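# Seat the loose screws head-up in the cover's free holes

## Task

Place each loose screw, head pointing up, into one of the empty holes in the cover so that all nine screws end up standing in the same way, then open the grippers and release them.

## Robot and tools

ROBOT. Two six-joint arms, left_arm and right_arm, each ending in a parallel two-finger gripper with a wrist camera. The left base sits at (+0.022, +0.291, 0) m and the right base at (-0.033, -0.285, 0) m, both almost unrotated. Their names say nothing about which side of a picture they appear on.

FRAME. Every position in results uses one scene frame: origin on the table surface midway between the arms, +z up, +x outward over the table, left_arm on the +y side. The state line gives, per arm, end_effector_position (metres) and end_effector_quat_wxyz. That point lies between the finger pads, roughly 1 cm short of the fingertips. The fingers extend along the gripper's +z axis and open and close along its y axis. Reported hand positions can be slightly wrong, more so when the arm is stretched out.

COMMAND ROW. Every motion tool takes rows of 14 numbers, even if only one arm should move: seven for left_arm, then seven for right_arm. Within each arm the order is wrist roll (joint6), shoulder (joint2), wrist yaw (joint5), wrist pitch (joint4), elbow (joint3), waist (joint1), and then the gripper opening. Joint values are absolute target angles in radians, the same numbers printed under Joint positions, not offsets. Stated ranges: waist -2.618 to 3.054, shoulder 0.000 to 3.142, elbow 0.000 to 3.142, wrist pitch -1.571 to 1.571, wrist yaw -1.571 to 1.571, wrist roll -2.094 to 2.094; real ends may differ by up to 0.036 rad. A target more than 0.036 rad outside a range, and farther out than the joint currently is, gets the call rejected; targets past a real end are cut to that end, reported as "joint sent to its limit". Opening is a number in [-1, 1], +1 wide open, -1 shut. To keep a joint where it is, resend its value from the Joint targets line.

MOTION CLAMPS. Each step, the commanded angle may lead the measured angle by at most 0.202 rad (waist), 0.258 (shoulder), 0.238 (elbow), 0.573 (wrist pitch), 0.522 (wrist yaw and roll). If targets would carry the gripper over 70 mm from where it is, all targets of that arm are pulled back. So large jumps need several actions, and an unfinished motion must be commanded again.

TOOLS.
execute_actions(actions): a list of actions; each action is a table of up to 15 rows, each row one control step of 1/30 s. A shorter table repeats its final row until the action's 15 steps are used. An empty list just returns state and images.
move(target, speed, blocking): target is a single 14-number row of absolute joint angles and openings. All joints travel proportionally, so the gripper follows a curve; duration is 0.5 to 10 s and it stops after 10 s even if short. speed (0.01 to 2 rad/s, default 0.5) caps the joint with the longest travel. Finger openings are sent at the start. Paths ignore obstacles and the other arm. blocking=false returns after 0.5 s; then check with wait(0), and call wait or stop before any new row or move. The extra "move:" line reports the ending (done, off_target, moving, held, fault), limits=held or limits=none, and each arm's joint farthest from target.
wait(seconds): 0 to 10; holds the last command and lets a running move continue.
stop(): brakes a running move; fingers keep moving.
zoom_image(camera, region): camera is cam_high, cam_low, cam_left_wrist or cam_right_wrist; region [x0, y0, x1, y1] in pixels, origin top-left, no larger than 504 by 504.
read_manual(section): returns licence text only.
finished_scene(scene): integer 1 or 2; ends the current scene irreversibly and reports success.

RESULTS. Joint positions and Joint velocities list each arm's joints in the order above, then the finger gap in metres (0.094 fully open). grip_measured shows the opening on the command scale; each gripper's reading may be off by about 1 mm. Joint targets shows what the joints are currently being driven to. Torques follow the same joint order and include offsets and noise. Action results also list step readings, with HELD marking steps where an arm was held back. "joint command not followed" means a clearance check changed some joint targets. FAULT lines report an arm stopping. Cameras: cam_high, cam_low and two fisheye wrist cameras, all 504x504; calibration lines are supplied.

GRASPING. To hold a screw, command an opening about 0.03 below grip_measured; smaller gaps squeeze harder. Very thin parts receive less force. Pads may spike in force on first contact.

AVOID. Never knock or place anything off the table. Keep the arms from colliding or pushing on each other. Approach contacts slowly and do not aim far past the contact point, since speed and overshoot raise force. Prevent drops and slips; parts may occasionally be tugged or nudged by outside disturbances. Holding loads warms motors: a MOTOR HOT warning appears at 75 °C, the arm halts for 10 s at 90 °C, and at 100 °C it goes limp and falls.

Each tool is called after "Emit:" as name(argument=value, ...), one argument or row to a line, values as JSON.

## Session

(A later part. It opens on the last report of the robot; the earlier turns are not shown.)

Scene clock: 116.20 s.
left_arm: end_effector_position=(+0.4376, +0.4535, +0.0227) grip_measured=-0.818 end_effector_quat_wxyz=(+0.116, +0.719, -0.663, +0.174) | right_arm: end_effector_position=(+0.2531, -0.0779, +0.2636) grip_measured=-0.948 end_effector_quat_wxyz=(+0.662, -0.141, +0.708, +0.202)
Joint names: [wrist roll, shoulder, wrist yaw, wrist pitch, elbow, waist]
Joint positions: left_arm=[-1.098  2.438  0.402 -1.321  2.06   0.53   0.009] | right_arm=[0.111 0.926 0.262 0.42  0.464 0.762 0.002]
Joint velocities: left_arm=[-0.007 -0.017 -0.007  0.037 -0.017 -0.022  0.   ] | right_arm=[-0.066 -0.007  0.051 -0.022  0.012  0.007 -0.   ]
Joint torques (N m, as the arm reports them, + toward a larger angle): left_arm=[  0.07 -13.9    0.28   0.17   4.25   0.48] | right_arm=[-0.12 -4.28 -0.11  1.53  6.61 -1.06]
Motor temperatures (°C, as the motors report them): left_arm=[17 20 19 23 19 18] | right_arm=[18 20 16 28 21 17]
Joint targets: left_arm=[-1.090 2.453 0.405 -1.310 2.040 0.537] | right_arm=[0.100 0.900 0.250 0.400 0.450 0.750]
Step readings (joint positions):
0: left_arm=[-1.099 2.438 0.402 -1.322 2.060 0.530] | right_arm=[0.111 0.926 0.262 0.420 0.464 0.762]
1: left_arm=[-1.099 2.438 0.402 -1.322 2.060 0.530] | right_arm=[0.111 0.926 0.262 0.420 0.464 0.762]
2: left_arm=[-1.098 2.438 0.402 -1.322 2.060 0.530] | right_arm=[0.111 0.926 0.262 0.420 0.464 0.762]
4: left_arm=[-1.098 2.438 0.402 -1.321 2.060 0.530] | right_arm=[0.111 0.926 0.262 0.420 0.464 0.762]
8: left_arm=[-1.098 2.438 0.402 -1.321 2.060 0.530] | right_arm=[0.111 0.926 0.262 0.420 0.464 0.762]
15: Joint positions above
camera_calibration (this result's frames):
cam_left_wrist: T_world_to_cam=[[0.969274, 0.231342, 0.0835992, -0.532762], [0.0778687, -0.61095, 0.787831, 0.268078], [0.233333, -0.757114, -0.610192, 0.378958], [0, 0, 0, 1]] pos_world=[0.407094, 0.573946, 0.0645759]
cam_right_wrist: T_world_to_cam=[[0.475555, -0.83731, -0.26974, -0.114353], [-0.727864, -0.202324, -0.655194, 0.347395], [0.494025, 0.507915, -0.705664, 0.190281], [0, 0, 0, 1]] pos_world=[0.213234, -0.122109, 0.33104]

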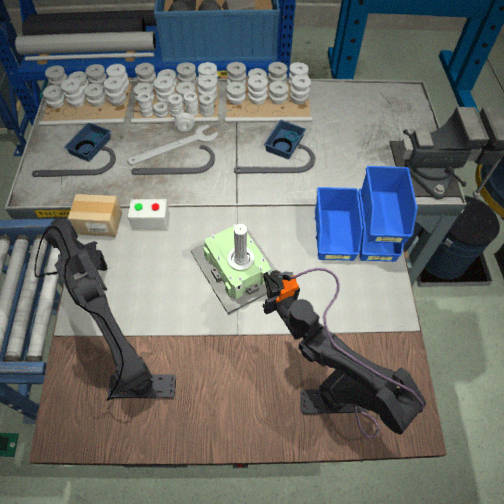

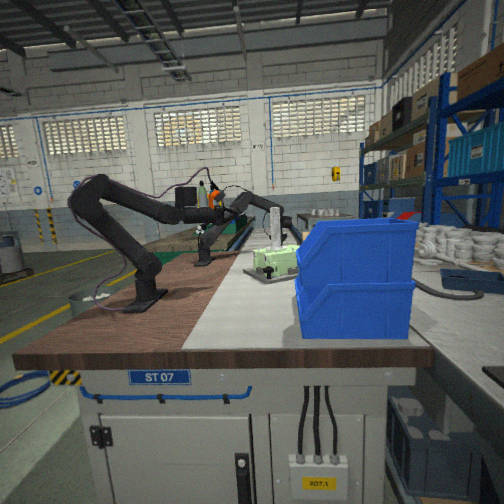

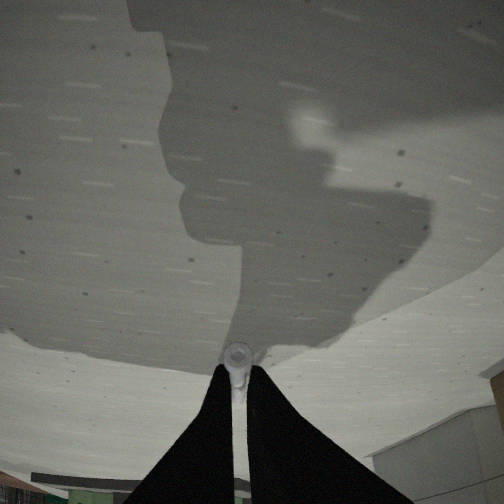

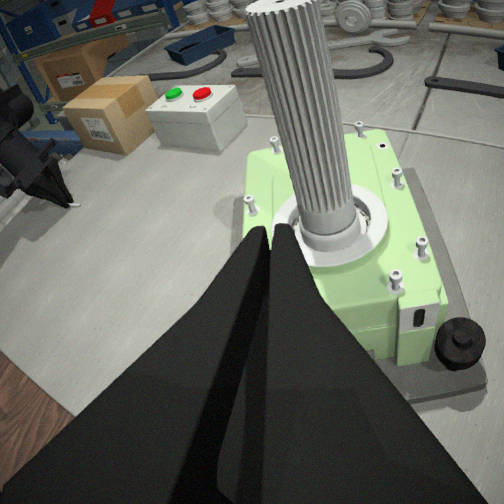

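Emit:
execute_actions(
  actions=[
    [[-1.09,2.44,0.405,-1.31,2.05,0.537,-0.97,0.1,0.9,0.25,0.4,0.45,0.75,-0.95]],
    [[-1.09,2.39,0.405,-1.31,2.07,0.537,-0.97,0.1,0.9,0.25,0.4,0.45,0.75,-0.95]],
  ],
)

Emit:
move(
  target=[-0.8,1.8,0.4,-0.8,1.7,0.3,-0.97,0,0.85,0.1,0.4,0.42,0.55,-0.95],
  speed=0.6,
)

Emit:
move(
  target=[0.21,1.9,0.4,0,1.49,-0.28,-0.97,0,0.85,0.1,0.4,0.42,0.55,-0.95],
  speed=0.7,
)

Emit:
move(
  target=[0.21,2.01,0.4,-0.005,1.49,-0.46,-0.97,0,0.85,0.1,0.4,0.42,0.55,-0.95],
  speed=0.15,
)

Scene clock: 120.87 s.
left_arm: end_effector_position=(+0.4421, +0.4558, +0.0409) grip_measured=-0.944 end_effector_quat_wxyz=(+0.093, +0.716, -0.667, +0.181) | right_arm: end_effector_position=(+0.2531, -0.0779, +0.2636) grip_measured=-0.948 end_effector_quat_wxyz=(+0.662, -0.141, +0.708, +0.202)
Joint names: [wrist roll, shoulder, wrist yaw, wrist pitch, elbow, waist]
Joint positions: left_arm=[-1.097  2.394  0.403 -1.315  2.06   0.53   0.003] | right_arm=[0.111 0.926 0.262 0.42  0.464 0.762 0.002]
Joint velocities: left_arm=[ 0.022  0.002  0.022 -0.007 -0.002 -0.007 -0.001] | right_arm=[-0.022 -0.007  0.007  0.066 -0.007 -0.017  0.   ]
Joint torques (N m, as the arm reports them, + toward a larger angle): left_arm=[  0.05 -15.29   0.28   0.24   6.97   0.41] | right_arm=[-0.11 -4.22 -0.12  1.53  6.61 -1.05]
Motor temperatures (°C, as the motors report them): left_arm=[17 20 19 22 19 18] | right_arm=[18 20 16 28 21 17]
Joint targets: left_arm=[-1.090 2.390 0.405 -1.310 2.070 0.537] | right_arm=[0.100 0.900 0.250 0.400 0.450 0.750]
Step readings (joint positions; steps 1 to 15: 1st action; 16 to 30: 2nd action):
0: left_arm=[-1.098 2.438 0.402 -1.321 2.060 0.530] | right_arm=[0.111 0.926 0.262 0.420 0.464 0.762]
1: left_arm=[-1.098 2.438 0.402 -1.320 2.060 0.530] | right_arm=[0.111 0.926 0.262 0.420 0.464 0.762]
2: left_arm=[-1.098 2.438 0.403 -1.320 2.060 0.530] | right_arm=[0.111 0.926 0.262 0.420 0.464 0.762]
4: left_arm=[-1.098 2.438 0.403 -1.319 2.060 0.530] | right_arm=[0.111 0.926 0.262 0.420 0.464 0.762]
8: left_arm=[-1.098 2.438 0.403 -1.319 2.060 0.530] | right_arm=[0.111 0.926 0.262 0.420 0.464 0.762]
15: left_arm=[-1.097 2.438 0.403 -1.319 2.060 0.530] | right_arm=[0.111 0.926 0.262 0.420 0.464 0.762]
16: left_arm=[-1.097 2.434 0.403 -1.319 2.060 0.530] | right_arm=[0.111 0.926 0.262 0.420 0.464 0.762]
17: left_arm=[-1.097 2.431 0.403 -1.319 2.060 0.530] | right_arm=[0.111 0.926 0.262 0.420 0.464 0.762]
19: left_arm=[-1.097 2.419 0.403 -1.317 2.060 0.530] | right_arm=[0.111 0.926 0.262 0.420 0.464 0.762]
23: left_arm=[-1.097 2.397 0.403 -1.316 2.060 0.530] | right_arm=[0.111 0.926 0.262 0.420 0.464 0.762]
30: Joint positions above
camera_calibration (this result's frames):
cam_left_wrist: T_world_to_cam=[[0.964701, 0.228656, 0.130646, -0.537899], [0.0440461, -0.629204, 0.775991, 0.278553], [0.259638, -0.742845, -0.617066, 0.372956], [0, 0, 0, 1]] pos_world=[0.409809, 0.575309, 0.0842583]
cam_right_wrist: T_world_to_cam=[[0.475555, -0.83731, -0.26974, -0.114353], [-0.727864, -0.202324, -0.655194, 0.347395], [0.494025, 0.507915, -0.705664, 0.190281], [0, 0, 0, 1]] pos_world=[0.213234, -0.122109, 0.33104]

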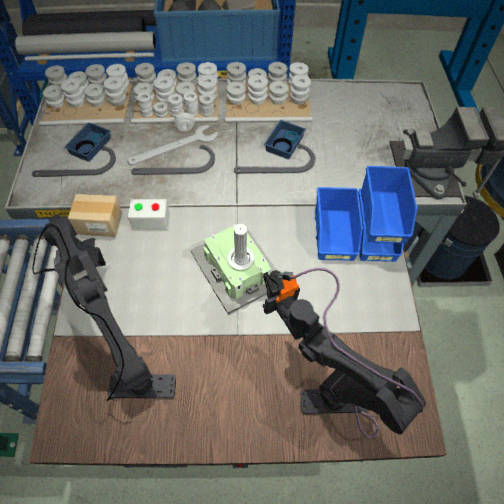

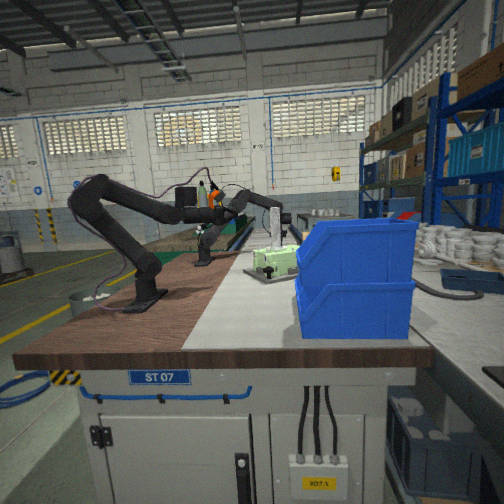

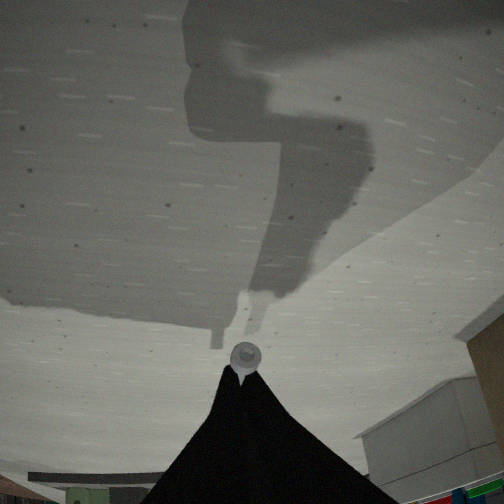

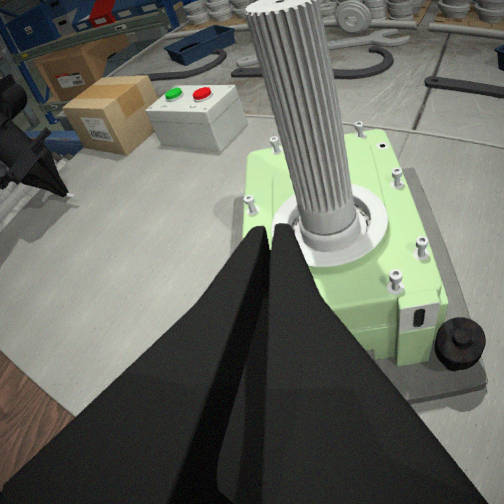

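Scene clock: 122.67 s.
left_arm: end_effector_position=(+0.4984, +0.3668, +0.2344) grip_measured=-0.944 end_effector_quat_wxyz=(+0.273, -0.430, +0.819, -0.266) | right_arm: end_effector_position=(+0.2712, -0.1188, +0.2650) grip_measured=-0.948 end_effector_quat_wxyz=(+0.681, -0.154, +0.698, +0.156)
Joint names: [wrist roll, shoulder, wrist yaw, wrist pitch, elbow, waist]
Joint positions: left_arm=[-0.812  1.799  0.403 -0.799  1.716  0.304  0.003] | right_arm=[0.011 0.877 0.113 0.42  0.434 0.563 0.002]
Joint velocities: left_arm=[ 0.022 -0.017  0.022 -0.066 -0.012  0.007 -0.   ] | right_arm=[-0.007  0.007  0.022 -0.022 -0.007  0.012 -0.   ]
Joint torques (N m, as the arm reports them, + toward a larger angle): left_arm=[  0.06 -10.61   0.23   1.6    6.    -0.18] | right_arm=[-0.11 -3.93 -0.12  1.53  6.69 -1.08]
Motor temperatures (°C, as the motors report them): left_arm=[17 21 19 22 19 18] | right_arm=[18 20 16 28 20 17]
Joint targets: left_arm=[-0.800 1.800 0.400 -0.800 1.700 0.300] | right_arm=[0.000 0.850 0.100 0.400 0.420 0.550]
move: off_target (right_arm); limits=none; left_arm: farthest joint: the elbow, 0.016 radians from its target (0.360 radians at the start); right_arm: farthest joint: the shoulder, 0.027 radians from its target (0.076 radians at the start)
camera_calibration (this result's frames):
cam_left_wrist: T_world_to_cam=[[0.560581, -0.367582, 0.742046, -0.320402], [-0.701109, -0.687528, 0.189079, 0.600287], [0.440676, -0.626249, -0.643131, 0.284665], [0, 0, 0, 1]] pos_world=[0.475033, 0.473212, 0.307328]
cam_right_wrist: T_world_to_cam=[[0.447746, -0.875888, -0.179845, -0.17764], [-0.699368, -0.217724, -0.680794, 0.35044], [0.557143, 0.4306, -0.710053, 0.177898], [0, 0, 0, 1]] pos_world=[0.22551, -0.155897, 0.332947]

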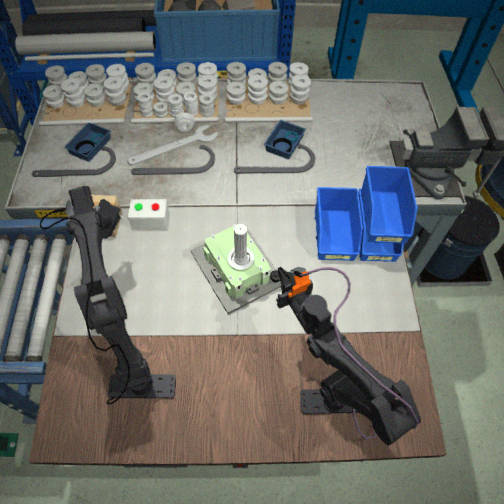

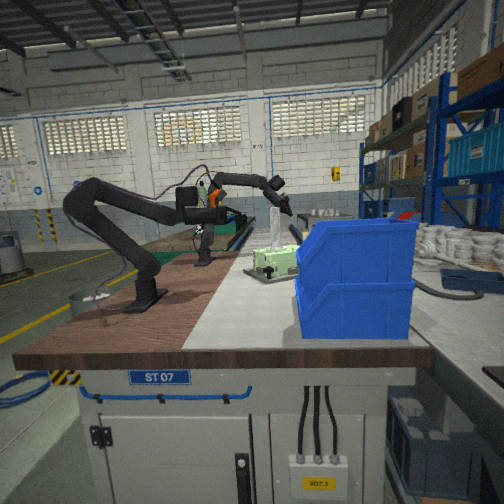

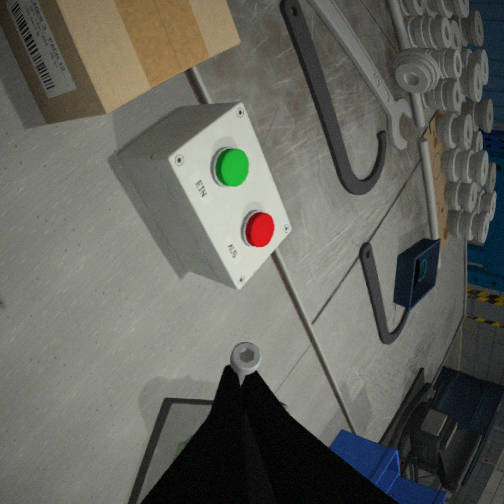

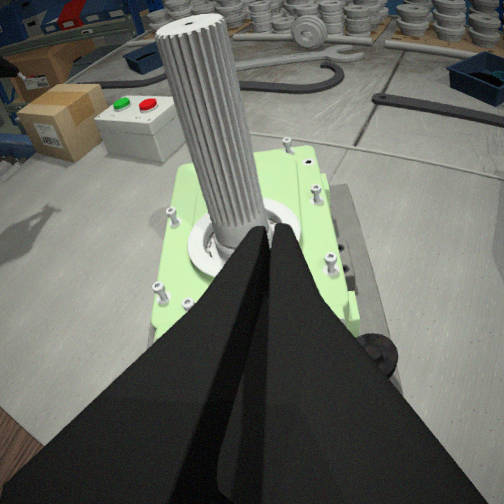

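Scene clock: 125.00 s.
left_arm: end_effector_position=(+0.5498, +0.0647, +0.2454) grip_measured=-0.944 end_effector_quat_wxyz=(+0.542, +0.304, +0.761, -0.188) | right_arm: end_effector_position=(+0.2712, -0.1187, +0.2650) grip_measured=-0.948 end_effector_quat_wxyz=(+0.681, -0.154, +0.698, +0.156)
Joint names: [wrist roll, shoulder, wrist yaw, wrist pitch, elbow, waist]
Joint positions: left_arm=[ 0.202  1.891  0.401  0.004  1.506 -0.283  0.003] | right_arm=[0.011 0.877 0.112 0.42  0.434 0.563 0.002]
Joint velocities: left_arm=[ 0.037 -0.002 -0.081  0.007  0.012  0.002 -0.   ] | right_arm=[ 0.022 -0.007  0.051 -0.007 -0.007 -0.022  0.001]
Joint torques (N m, as the arm reports them, + toward a larger angle): left_arm=[  0.02 -11.45   0.12   2.01   6.61   0.17] | right_arm=[-0.11 -3.93 -0.12  1.54  6.68 -1.09]
Motor temperatures (°C, as the motors report them): left_arm=[17 21 19 23 19 18] | right_arm=[18 20 16 28 20 17]
Joint targets: left_arm=[0.210 1.900 0.400 -0.000 1.490 -0.280] | right_arm=[-0.000 0.850 0.100 0.400 0.420 0.550]
move: off_target (right_arm); limits=none; left_arm: farthest joint: the elbow, 0.016 radians from its target (0.226 radians at the start); right_arm: farthest joint: the shoulder, 0.027 radians from its target (0.027 radians at the start)
camera_calibration (this result's frames):
cam_left_wrist: T_world_to_cam=[[-0.684952, -0.722449, 0.0943851, 0.39829], [-0.581502, 0.464018, -0.668239, 0.496691], [0.438972, -0.512596, -0.737935, 0.0967806], [0, 0, 0, 1]] pos_world=[0.519152, 0.10688, 0.365733]
cam_right_wrist: T_world_to_cam=[[0.448116, -0.875774, -0.179478, -0.177757], [-0.699175, -0.218226, -0.680832, 0.350331], [0.557087, 0.430578, -0.71011, 0.177915], [0, 0, 0, 1]] pos_world=[0.225484, -0.15583, 0.332952]

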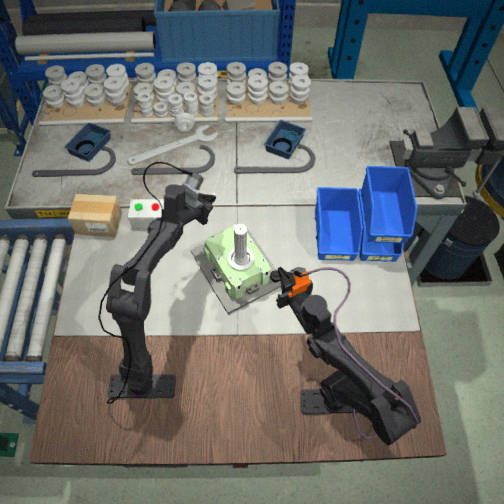

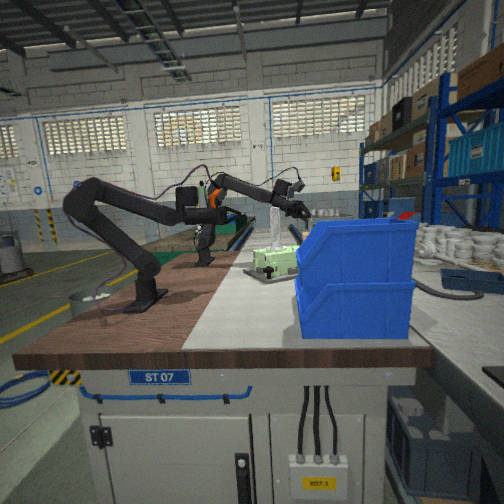

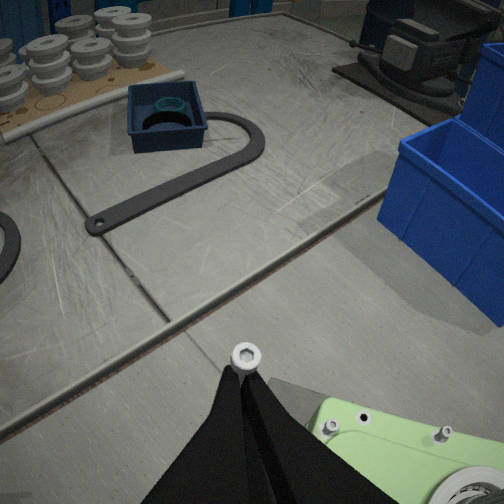

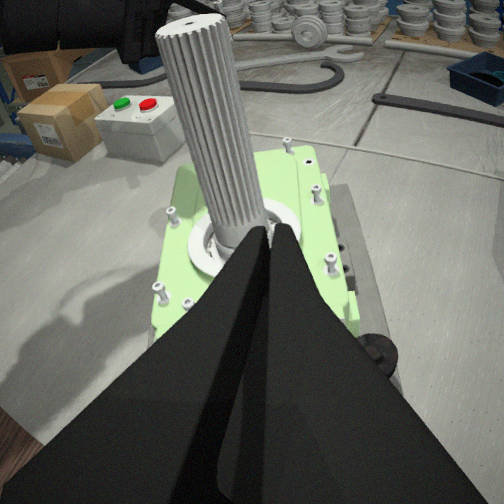

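Scene clock: 126.53 s.
left_arm: end_effector_position=(+0.5133, -0.0275, +0.1854) grip_measured=-0.944 end_effector_quat_wxyz=(+0.480, +0.369, +0.761, -0.234) | right_arm: end_effector_position=(+0.2712, -0.1187, +0.2650) grip_measured=-0.948 end_effector_quat_wxyz=(+0.681, -0.154, +0.698, +0.156)
Joint names: [wrist roll, shoulder, wrist yaw, wrist pitch, elbow, waist]
Joint positions: left_arm=[ 0.202  2.001  0.401  0.01   1.506 -0.455  0.003] | right_arm=[0.011 0.877 0.112 0.42  0.434 0.563 0.002]
Joint velocities: left_arm=[-0.125  0.002 -0.066 -0.125 -0.002 -0.017 -0.001] | right_arm=[-0.081  0.007  0.037  0.007 -0.022  0.007 -0.001]
Joint torques (N m, as the arm reports them, + toward a larger angle): left_arm=[  0.1  -12.36   0.12   1.85   6.24  -0.24] | right_arm=[-0.11 -3.9  -0.13  1.54  6.66 -1.11]
Motor temperatures (°C, as the motors report them): left_arm=[17 21 19 23 19 18] | right_arm=[18 20 16 29 20 17]
Joint targets: left_arm=[0.210 2.010 0.400 -0.005 1.490 -0.460] | right_arm=[0.000 0.850 0.100 0.400 0.420 0.550]
move: off_target (right_arm); limits=none; left_arm: farthest joint: the elbow, 0.016 radians from its target (0.016 radians at the start); right_arm: farthest joint: the shoulder, 0.027 radians from its target (0.027 radians at the start)
camera_calibration (this result's frames):
cam_left_wrist: T_world_to_cam=[[-0.787871, -0.599534, 0.140777, 0.359958], [-0.551996, 0.586139, -0.593078, 0.45242], [0.273056, -0.544977, -0.792742, 0.115662], [0, 0, 0, 1]] pos_world=[0.501752, 0.0136597, 0.309337]
cam_right_wrist: T_world_to_cam=[[0.448116, -0.875774, -0.179478, -0.177757], [-0.699175, -0.218226, -0.680832, 0.350331], [0.557087, 0.430578, -0.71011, 0.177915], [0, 0, 0, 1]] pos_world=[0.225484, -0.15583, 0.332952]

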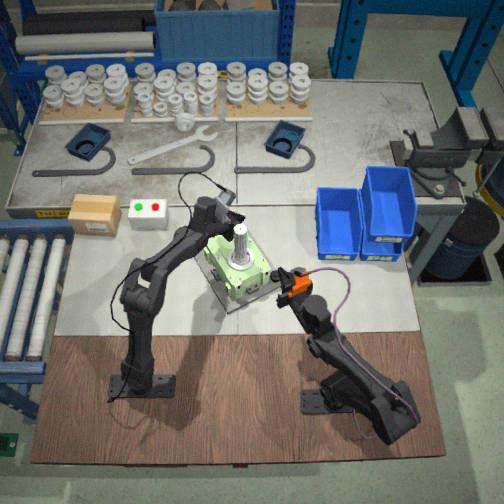

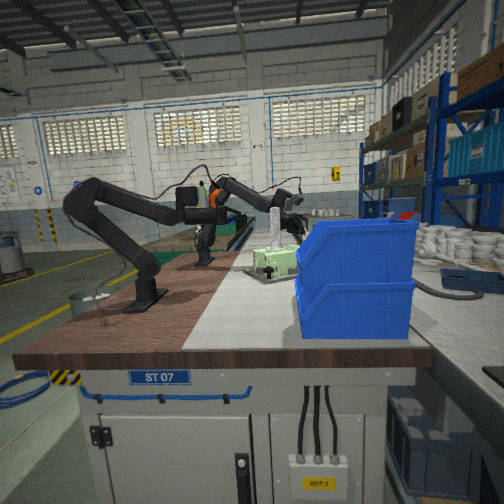

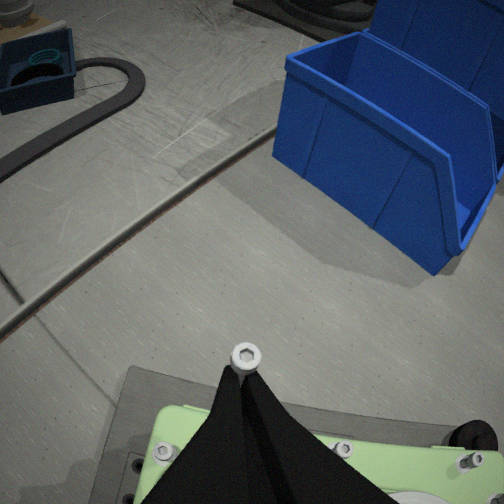

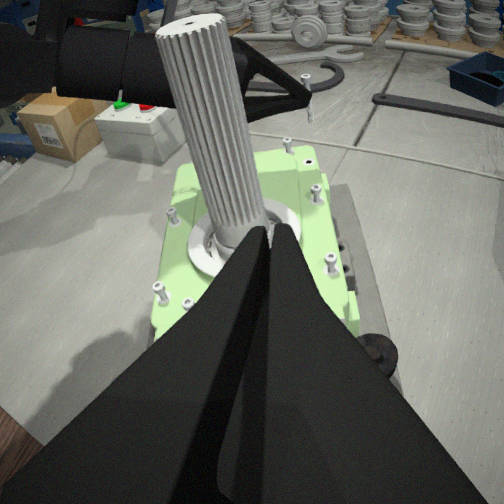

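Emit:
move(
  target=[0.21,2.085,0.4,0.045,1.485,-0.46,-0.97,0,0.85,0.1,0.4,0.42,0.55,-0.95],
  speed=0.08,
)

Emit:
zoom_image(
  camera="cam_right_wrist",
  region=[265,95,345,175],
)

Scene clock: 131.03 s.
left_arm: end_effector_position=(+0.5205, -0.0311, +0.1514) grip_measured=-0.944 end_effector_quat_wxyz=(+0.465, +0.369, +0.770, -0.233) | right_arm: end_effector_position=(+0.2712, -0.1187, +0.2650) grip_measured=-0.948 end_effector_quat_wxyz=(+0.681, -0.154, +0.698, +0.156)
Joint names: [wrist roll, shoulder, wrist yaw, wrist pitch, elbow, waist]
Joint positions: left_arm=[ 0.202  2.075  0.401  0.048  1.506 -0.455  0.003] | right_arm=[0.011 0.877 0.112 0.42  0.434 0.563 0.002]
Joint velocities: left_arm=[-0.066  0.002 -0.007 -0.007 -0.002 -0.002 -0.   ] | right_arm=[-0.051 -0.007  0.066 -0.007 -0.037 -0.007  0.001]
Joint torques (N m, as the arm reports them, + toward a larger angle): left_arm=[  0.02 -12.64   0.11   1.94   5.96  -0.38] | right_arm=[-0.1  -3.89 -0.13  1.55  6.6  -1.08]
Motor temperatures (°C, as the motors report them): left_arm=[17 21 19 23 19 18] | right_arm=[18 20 16 29 20 17]
Joint targets: left_arm=[0.210 2.085 0.400 0.045 1.485 -0.460] | right_arm=[0.000 0.850 0.100 0.400 0.420 0.550]
move: off_target (left_arm, right_arm); limits=none; left_arm: farthest joint: the elbow, 0.021 radians from its target (0.021 radians at the start); right_arm: farthest joint: the shoulder, 0.027 radians from its target (0.027 radians at the start)
camera_calibration (this result's frames):
cam_left_wrist: T_world_to_cam=[[-0.783087, -0.601887, 0.156546, 0.363336], [-0.570641, 0.595309, -0.565664, 0.444105], [0.247273, -0.532296, -0.80964, 0.101173], [0, 0, 0, 1]] pos_world=[0.512931, 0.0081612, 0.27625]
cam_right_wrist: T_world_to_cam=[[0.448116, -0.875774, -0.179478, -0.177757], [-0.699175, -0.218226, -0.680832, 0.350331], [0.557087, 0.430578, -0.71011, 0.177915], [0, 0, 0, 1]] pos_world=[0.225484, -0.15583, 0.332952]

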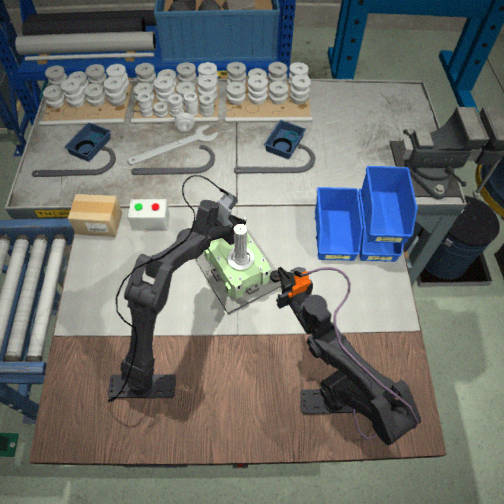

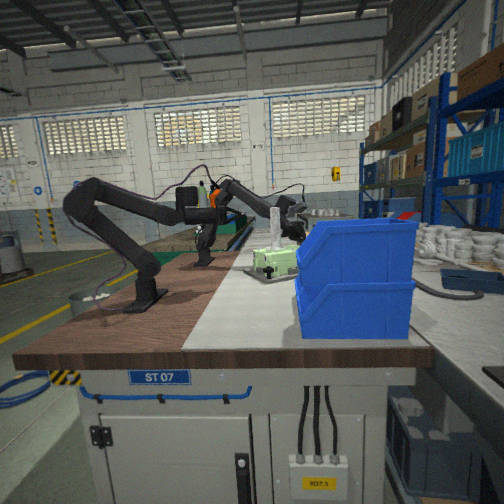

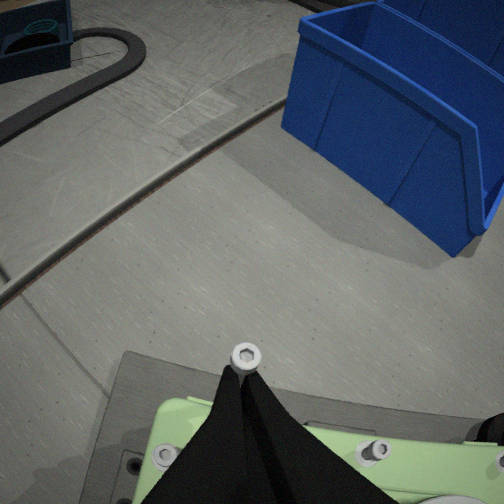

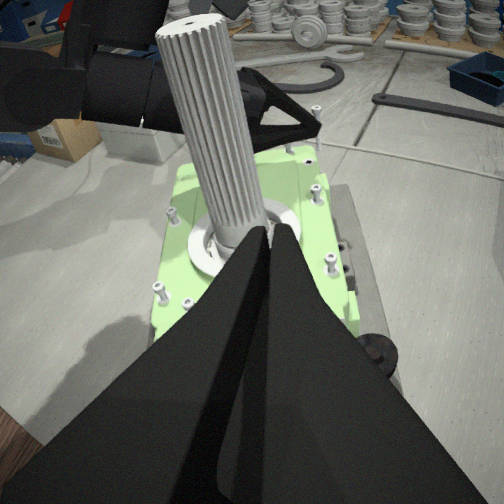

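Region (265, 95, 345, 175) of cam_right_wrist's 504x504 image, scaled by 6.300, with more detail than that image has.

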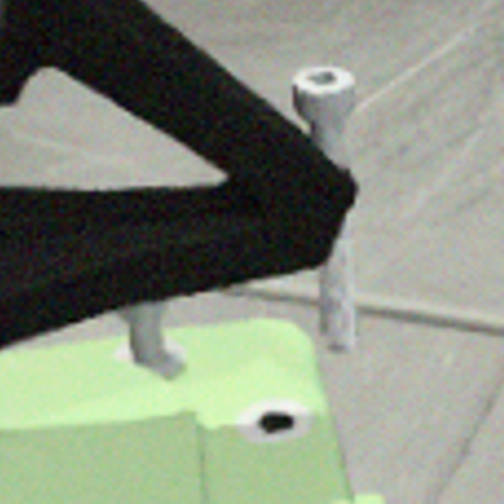

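Emit:
move(
  target=[0.21,2.015,0.4,0.083,1.412,-0.46,-0.97,0,0.85,0.1,0.4,0.42,0.55,-0.95],
  speed=0.08,
)

Emit:
zoom_image(
  camera="cam_right_wrist",
  region=[265,95,345,175],
)

Scene clock: 134.00 s.
left_arm: end_effector_position=(+0.5095, -0.0257, +0.1502) grip_measured=-0.944 end_effector_quat_wxyz=(+0.467, +0.369, +0.769, -0.234) | right_arm: end_effector_position=(+0.2712, -0.1187, +0.2650) grip_measured=-0.948 end_effector_quat_wxyz=(+0.681, -0.154, +0.698, +0.156)
Joint names: [wrist roll, shoulder, wrist yaw, wrist pitch, elbow, waist]
Joint positions: left_arm=[ 0.202  2.032  0.401  0.086  1.43  -0.455  0.003] | right_arm=[0.011 0.877 0.112 0.42  0.434 0.563 0.002]
Joint velocities: left_arm=[-0.007  0.007  0.007  0.007 -0.007 -0.032 -0.001] | right_arm=[ 0.022 -0.007  0.022  0.022 -0.002 -0.007  0.001]
Joint torques (N m, as the arm reports them, + toward a larger angle): left_arm=[  0.06 -14.55   0.08   1.93   6.03  -0.31] | right_arm=[-0.11 -3.9  -0.12  1.55  6.67 -1.05]
Motor temperatures (°C, as the motors report them): left_arm=[17 21 19 23 19 18] | right_arm=[18 20 16 29 20 17]
Joint targets: left_arm=[0.210 2.015 0.400 0.083 1.412 -0.460] | right_arm=[0.000 0.850 0.100 0.400 0.420 0.550]
move: off_target (right_arm); limits=none; left_arm: farthest joint: the elbow, 0.018 radians from its target (0.094 radians at the start); right_arm: farthest joint: the shoulder, 0.027 radians from its target (0.027 radians at the start)
camera_calibration (this result's frames):
cam_left_wrist: T_world_to_cam=[[-0.783884, -0.601495, 0.154042, 0.358952], [-0.567725, 0.593875, -0.570089, 0.433057], [0.251424, -0.534337, -0.807013, 0.103245], [0, 0, 0, 1]] pos_world=[0.501276, 0.0138938, 0.274907]
cam_right_wrist: T_world_to_cam=[[0.448116, -0.875774, -0.179478, -0.177757], [-0.699175, -0.218226, -0.680832, 0.350331], [0.557087, 0.430578, -0.71011, 0.177915], [0, 0, 0, 1]] pos_world=[0.225484, -0.15583, 0.332952]

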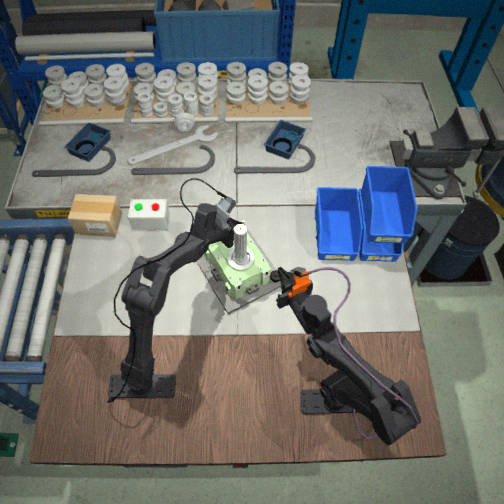

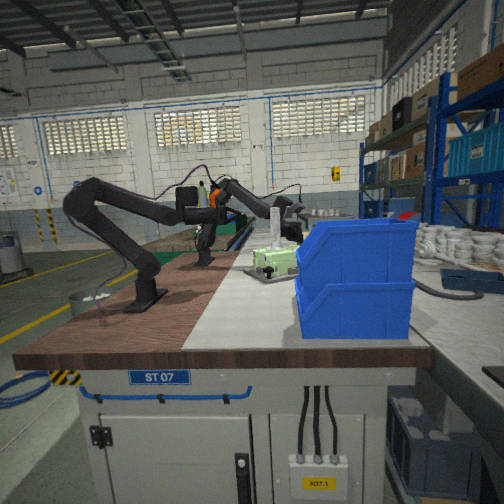

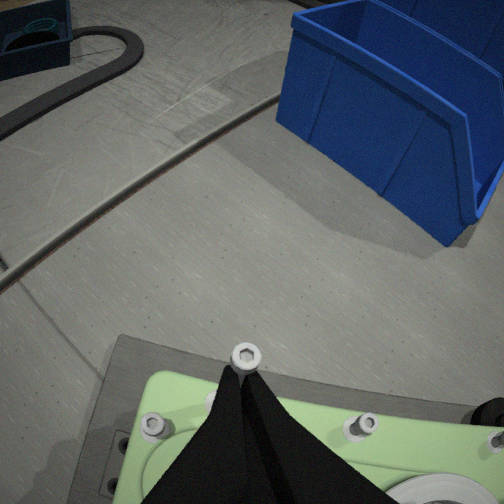

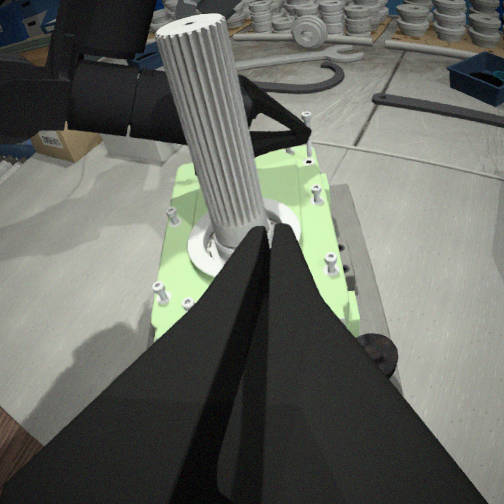

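Region (265, 95, 345, 175) of cam_right_wrist's 504x504 image, scaled by 6.300, with more detail than that image has.

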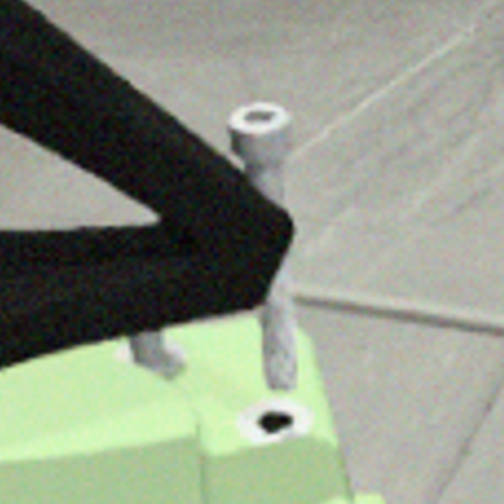

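Emit:
execute_actions(
  actions=[
    [[0.21,2.032,0.4,0.07,1.405,-0.455,-0.97,0,0.85,0.1,0.4,0.42,0.55,-0.95]],
    [[0.21,2.052,0.4,0.07,1.42,-0.455,-0.97,0,0.85,0.1,0.4,0.42,0.55,-0.95]],
  ],
)

Emit:
zoom_image(
  camera="cam_right_wrist",
  region=[265,95,345,175],
)

Scene clock: 136.20 s.
left_arm: end_effector_position=(+0.5095, -0.0257, +0.1502) grip_measured=-0.944 end_effector_quat_wxyz=(+0.468, +0.369, +0.769, -0.234) | right_arm: end_effector_position=(+0.2712, -0.1186, +0.2650) grip_measured=-0.948 end_effector_quat_wxyz=(+0.681, -0.154, +0.698, +0.156)
Joint names: [wrist roll, shoulder, wrist yaw, wrist pitch, elbow, waist]
Joint positions: left_arm=[ 0.202  2.032  0.401  0.087  1.43  -0.455  0.003] | right_arm=[0.011 0.877 0.112 0.42  0.434 0.563 0.002]
Joint velocities: left_arm=[ 0.11  -0.012 -0.051  0.051 -0.012 -0.007  0.001] | right_arm=[-0.007 -0.012 -0.022  0.007 -0.007 -0.017 -0.001]
Joint torques (N m, as the arm reports them, + toward a larger angle): left_arm=[  0.07 -11.47   0.1    1.84   6.77   0.01] | right_arm=[-0.1  -3.86 -0.12  1.54  6.65 -1.05]
Motor temperatures (°C, as the motors report them): left_arm=[17 21 19 24 19 18] | right_arm=[18 20 16 29 20 17]
Joint targets: left_arm=[0.210 2.052 0.400 0.070 1.420 -0.455] | right_arm=[0.000 0.850 0.100 0.400 0.420 0.550]
Step readings (joint positions; steps 1 to 15: 1st action; 16 to 30: 2nd action):
0: left_arm=[0.202 2.032 0.401 0.087 1.430 -0.455] | right_arm=[0.011 0.877 0.112 0.420 0.434 0.563]
1: left_arm=[0.202 2.032 0.401 0.087 1.430 -0.455] | right_arm=[0.011 0.877 0.112 0.420 0.434 0.563]
2: left_arm=[0.202 2.032 0.401 0.087 1.430 -0.455] | right_arm=[0.011 0.877 0.112 0.420 0.434 0.563]
4: left_arm=[0.202 2.032 0.401 0.087 1.430 -0.455] | right_arm=[0.011 0.877 0.112 0.420 0.434 0.563]
8: left_arm=[0.202 2.032 0.401 0.087 1.430 -0.455] | right_arm=[0.011 0.877 0.112 0.420 0.434 0.563]
15: left_arm=[0.202 2.032 0.401 0.087 1.430 -0.455] | right_arm=[0.011 0.877 0.112 0.420 0.434 0.563]
16: left_arm=[0.202 2.032 0.401 0.087 1.430 -0.455] | right_arm=[0.011 0.877 0.112 0.420 0.434 0.563]
17: left_arm=[0.202 2.032 0.401 0.087 1.430 -0.455] | right_arm=[0.011 0.877 0.112 0.420 0.434 0.563]
19: left_arm=[0.202 2.032 0.401 0.087 1.430 -0.455] | right_arm=[0.011 0.877 0.112 0.420 0.434 0.563]
23: left_arm=[0.202 2.032 0.401 0.087 1.430 -0.455] | right_arm=[0.011 0.877 0.112 0.420 0.434 0.563]
30: Joint positions above
camera_calibration (this result's frames):
cam_left_wrist: T_world_to_cam=[[-0.783937, -0.601469, 0.153875, 0.359012], [-0.56753, 0.593779, -0.570383, 0.433078], [0.2517, -0.534473, -0.806837, 0.103116], [0, 0, 0, 1]] pos_world=[0.501273, 0.0138953, 0.274975]
cam_right_wrist: T_world_to_cam=[[0.448449, -0.875601, -0.179487, -0.177758], [-0.699095, -0.218488, -0.68083, 0.350271], [0.55692, 0.430796, -0.710109, 0.177976], [0, 0, 0, 1]] pos_world=[0.22547, -0.155787, 0.332952]

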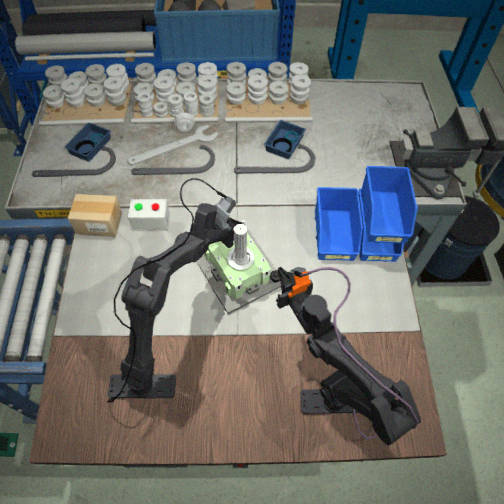

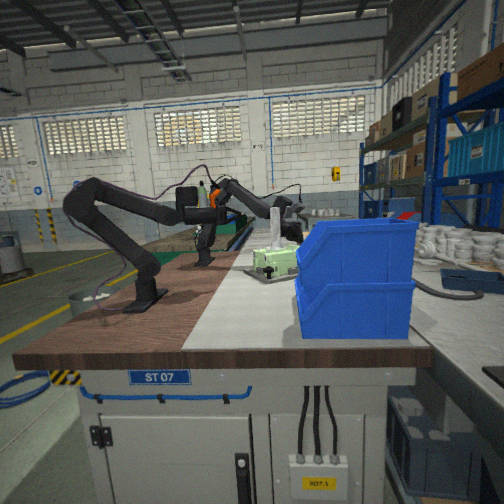

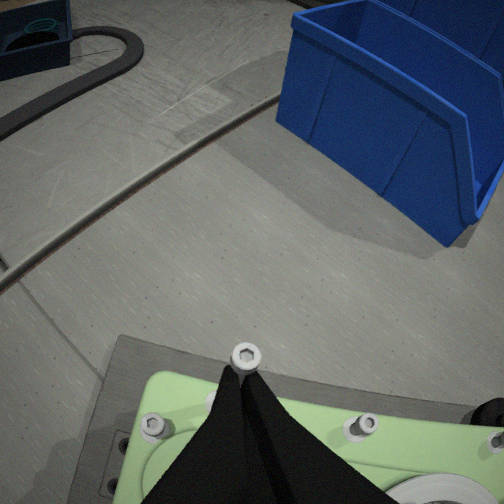

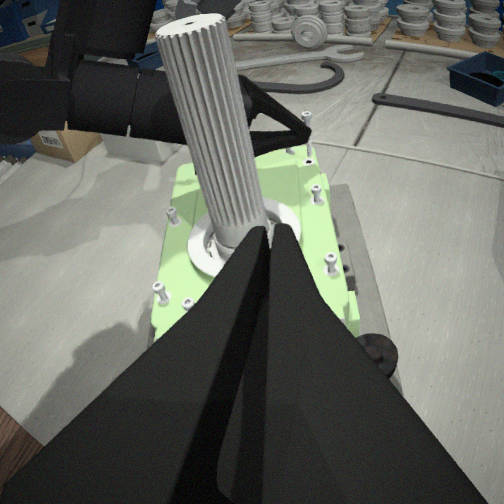

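Region (265, 95, 345, 175) of cam_right_wrist's 504x504 image, scaled by 6.300, with more detail than that image has.

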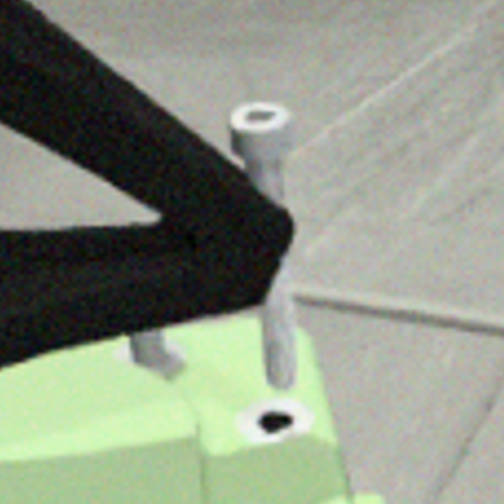

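Emit:
execute_actions(
  actions=[
    [[0.21,2.032,0.385,0.055,1.43,-0.455,-0.97,0,0.85,0.1,0.4,0.42,0.55,-0.95]],
    [[0.21,2.056,0.395,0.07,1.43,-0.455,-0.97,0,0.85,0.1,0.4,0.42,0.55,-0.95]],
  ],
)

Emit:
zoom_image(
  camera="cam_right_wrist",
  region=[265,95,345,175],
)

Scene clock: 138.17 s.
left_arm: end_effector_position=(+0.5104, -0.0241, +0.1420) grip_measured=-0.944 end_effector_quat_wxyz=(+0.461, +0.367, +0.775, -0.229) | right_arm: end_effector_position=(+0.2712, -0.1186, +0.2650) grip_measured=-0.948 end_effector_quat_wxyz=(+0.681, -0.154, +0.698, +0.156)
Joint names: [wrist roll, shoulder, wrist yaw, wrist pitch, elbow, waist]
Joint positions: left_arm=[ 0.202  2.043  0.39   0.079  1.43  -0.455  0.003] | right_arm=[0.011 0.877 0.112 0.42  0.434 0.563 0.002]
Joint velocities: left_arm=[ 0.022  0.002 -0.11  -0.007 -0.002 -0.022  0.   ] | right_arm=[ 0.037  0.002  0.007 -0.037  0.007 -0.007  0.001]
Joint torques (N m, as the arm reports them, + toward a larger angle): left_arm=[  0.07 -12.31   0.18   1.91   7.4    0.  ] | right_arm=[-0.11 -3.89 -0.12  1.53  6.66 -1.04]
Motor temperatures (°C, as the motors report them): left_arm=[17 21 19 24 19 18] | right_arm=[18 20 16 29 20 17]
Joint targets: left_arm=[0.210 2.056 0.395 0.070 1.430 -0.455] | right_arm=[0.000 0.850 0.100 0.400 0.420 0.550]
Step readings (joint positions; steps 1 to 15: 1st action; 16 to 30: 2nd action):
0: left_arm=[0.202 2.032 0.401 0.087 1.430 -0.455] | right_arm=[0.011 0.877 0.112 0.420 0.434 0.563]
1: left_arm=[0.202 2.032 0.400 0.086 1.430 -0.455] | right_arm=[0.011 0.877 0.112 0.420 0.434 0.563]
2: left_arm=[0.202 2.032 0.398 0.084 1.430 -0.455] | right_arm=[0.011 0.877 0.112 0.420 0.434 0.563]
4: left_arm=[0.202 2.032 0.395 0.081 1.430 -0.455] | right_arm=[0.011 0.877 0.112 0.420 0.434 0.563]
8: left_arm=[0.202 2.032 0.392 0.078 1.430 -0.455] | right_arm=[0.011 0.877 0.112 0.420 0.434 0.563]
15: left_arm=[0.202 2.032 0.390 0.076 1.430 -0.455] | right_arm=[0.011 0.877 0.112 0.420 0.434 0.563]
16: left_arm=[0.202 2.032 0.390 0.076 1.430 -0.455] | right_arm=[0.011 0.877 0.112 0.420 0.434 0.563]
17: left_arm=[0.202 2.034 0.390 0.077 1.430 -0.455] | right_arm=[0.011 0.877 0.112 0.420 0.434 0.563]
19: left_arm=[0.202 2.038 0.390 0.078 1.430 -0.455] | right_arm=[0.011 0.877 0.112 0.420 0.434 0.563]
23: left_arm=[0.202 2.043 0.390 0.079 1.430 -0.455] | right_arm=[0.011 0.877 0.112 0.420 0.434 0.563]
30: Joint positions above
camera_calibration (this result's frames):
cam_left_wrist: T_world_to_cam=[[-0.776092, -0.610711, 0.157206, 0.357174], [-0.581133, 0.595809, -0.554342, 0.432681], [0.244878, -0.521578, -0.817307, 0.10237], [0, 0, 0, 1]] pos_world=[0.503577, 0.0137286, 0.267371]
cam_right_wrist: T_world_to_cam=[[0.448449, -0.875601, -0.179487, -0.177758], [-0.699095, -0.218488, -0.68083, 0.350271], [0.55692, 0.430796, -0.710109, 0.177976], [0, 0, 0, 1]] pos_world=[0.22547, -0.155787, 0.332952]

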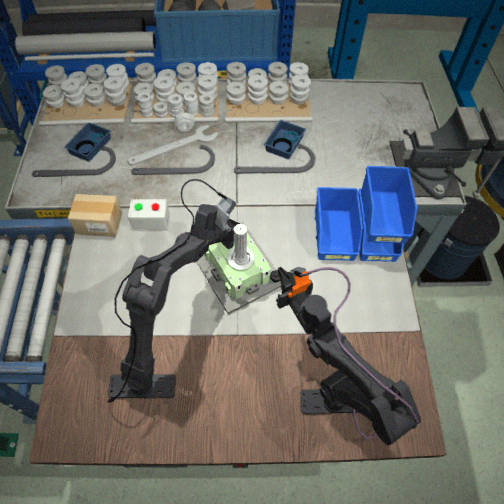

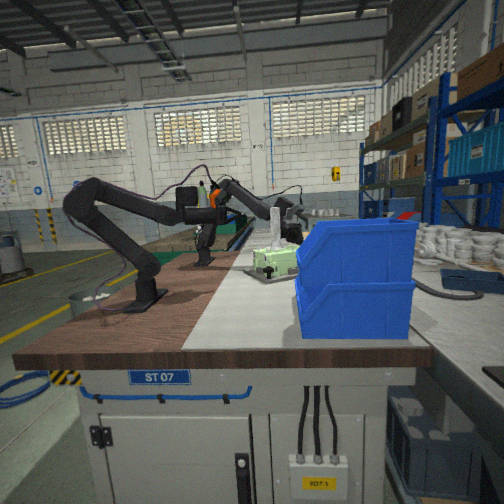

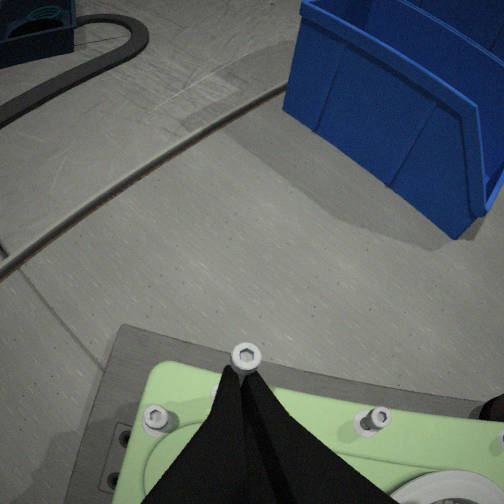

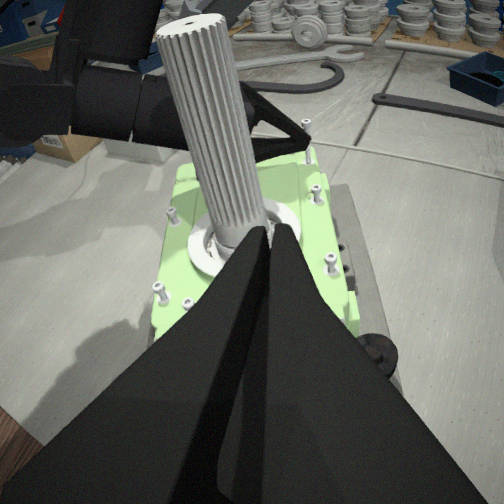

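Region (265, 95, 345, 175) of cam_right_wrist's 504x504 image, scaled by 6.300, with more detail than that image has.

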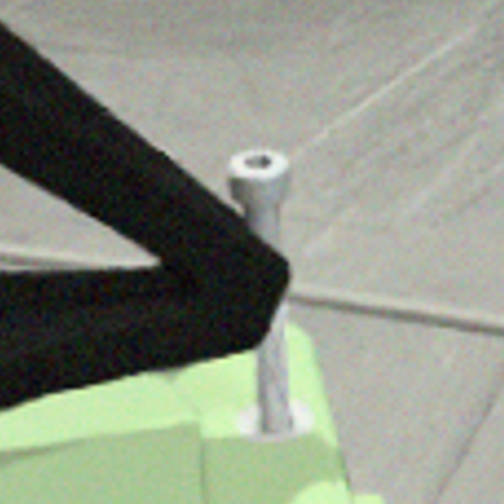

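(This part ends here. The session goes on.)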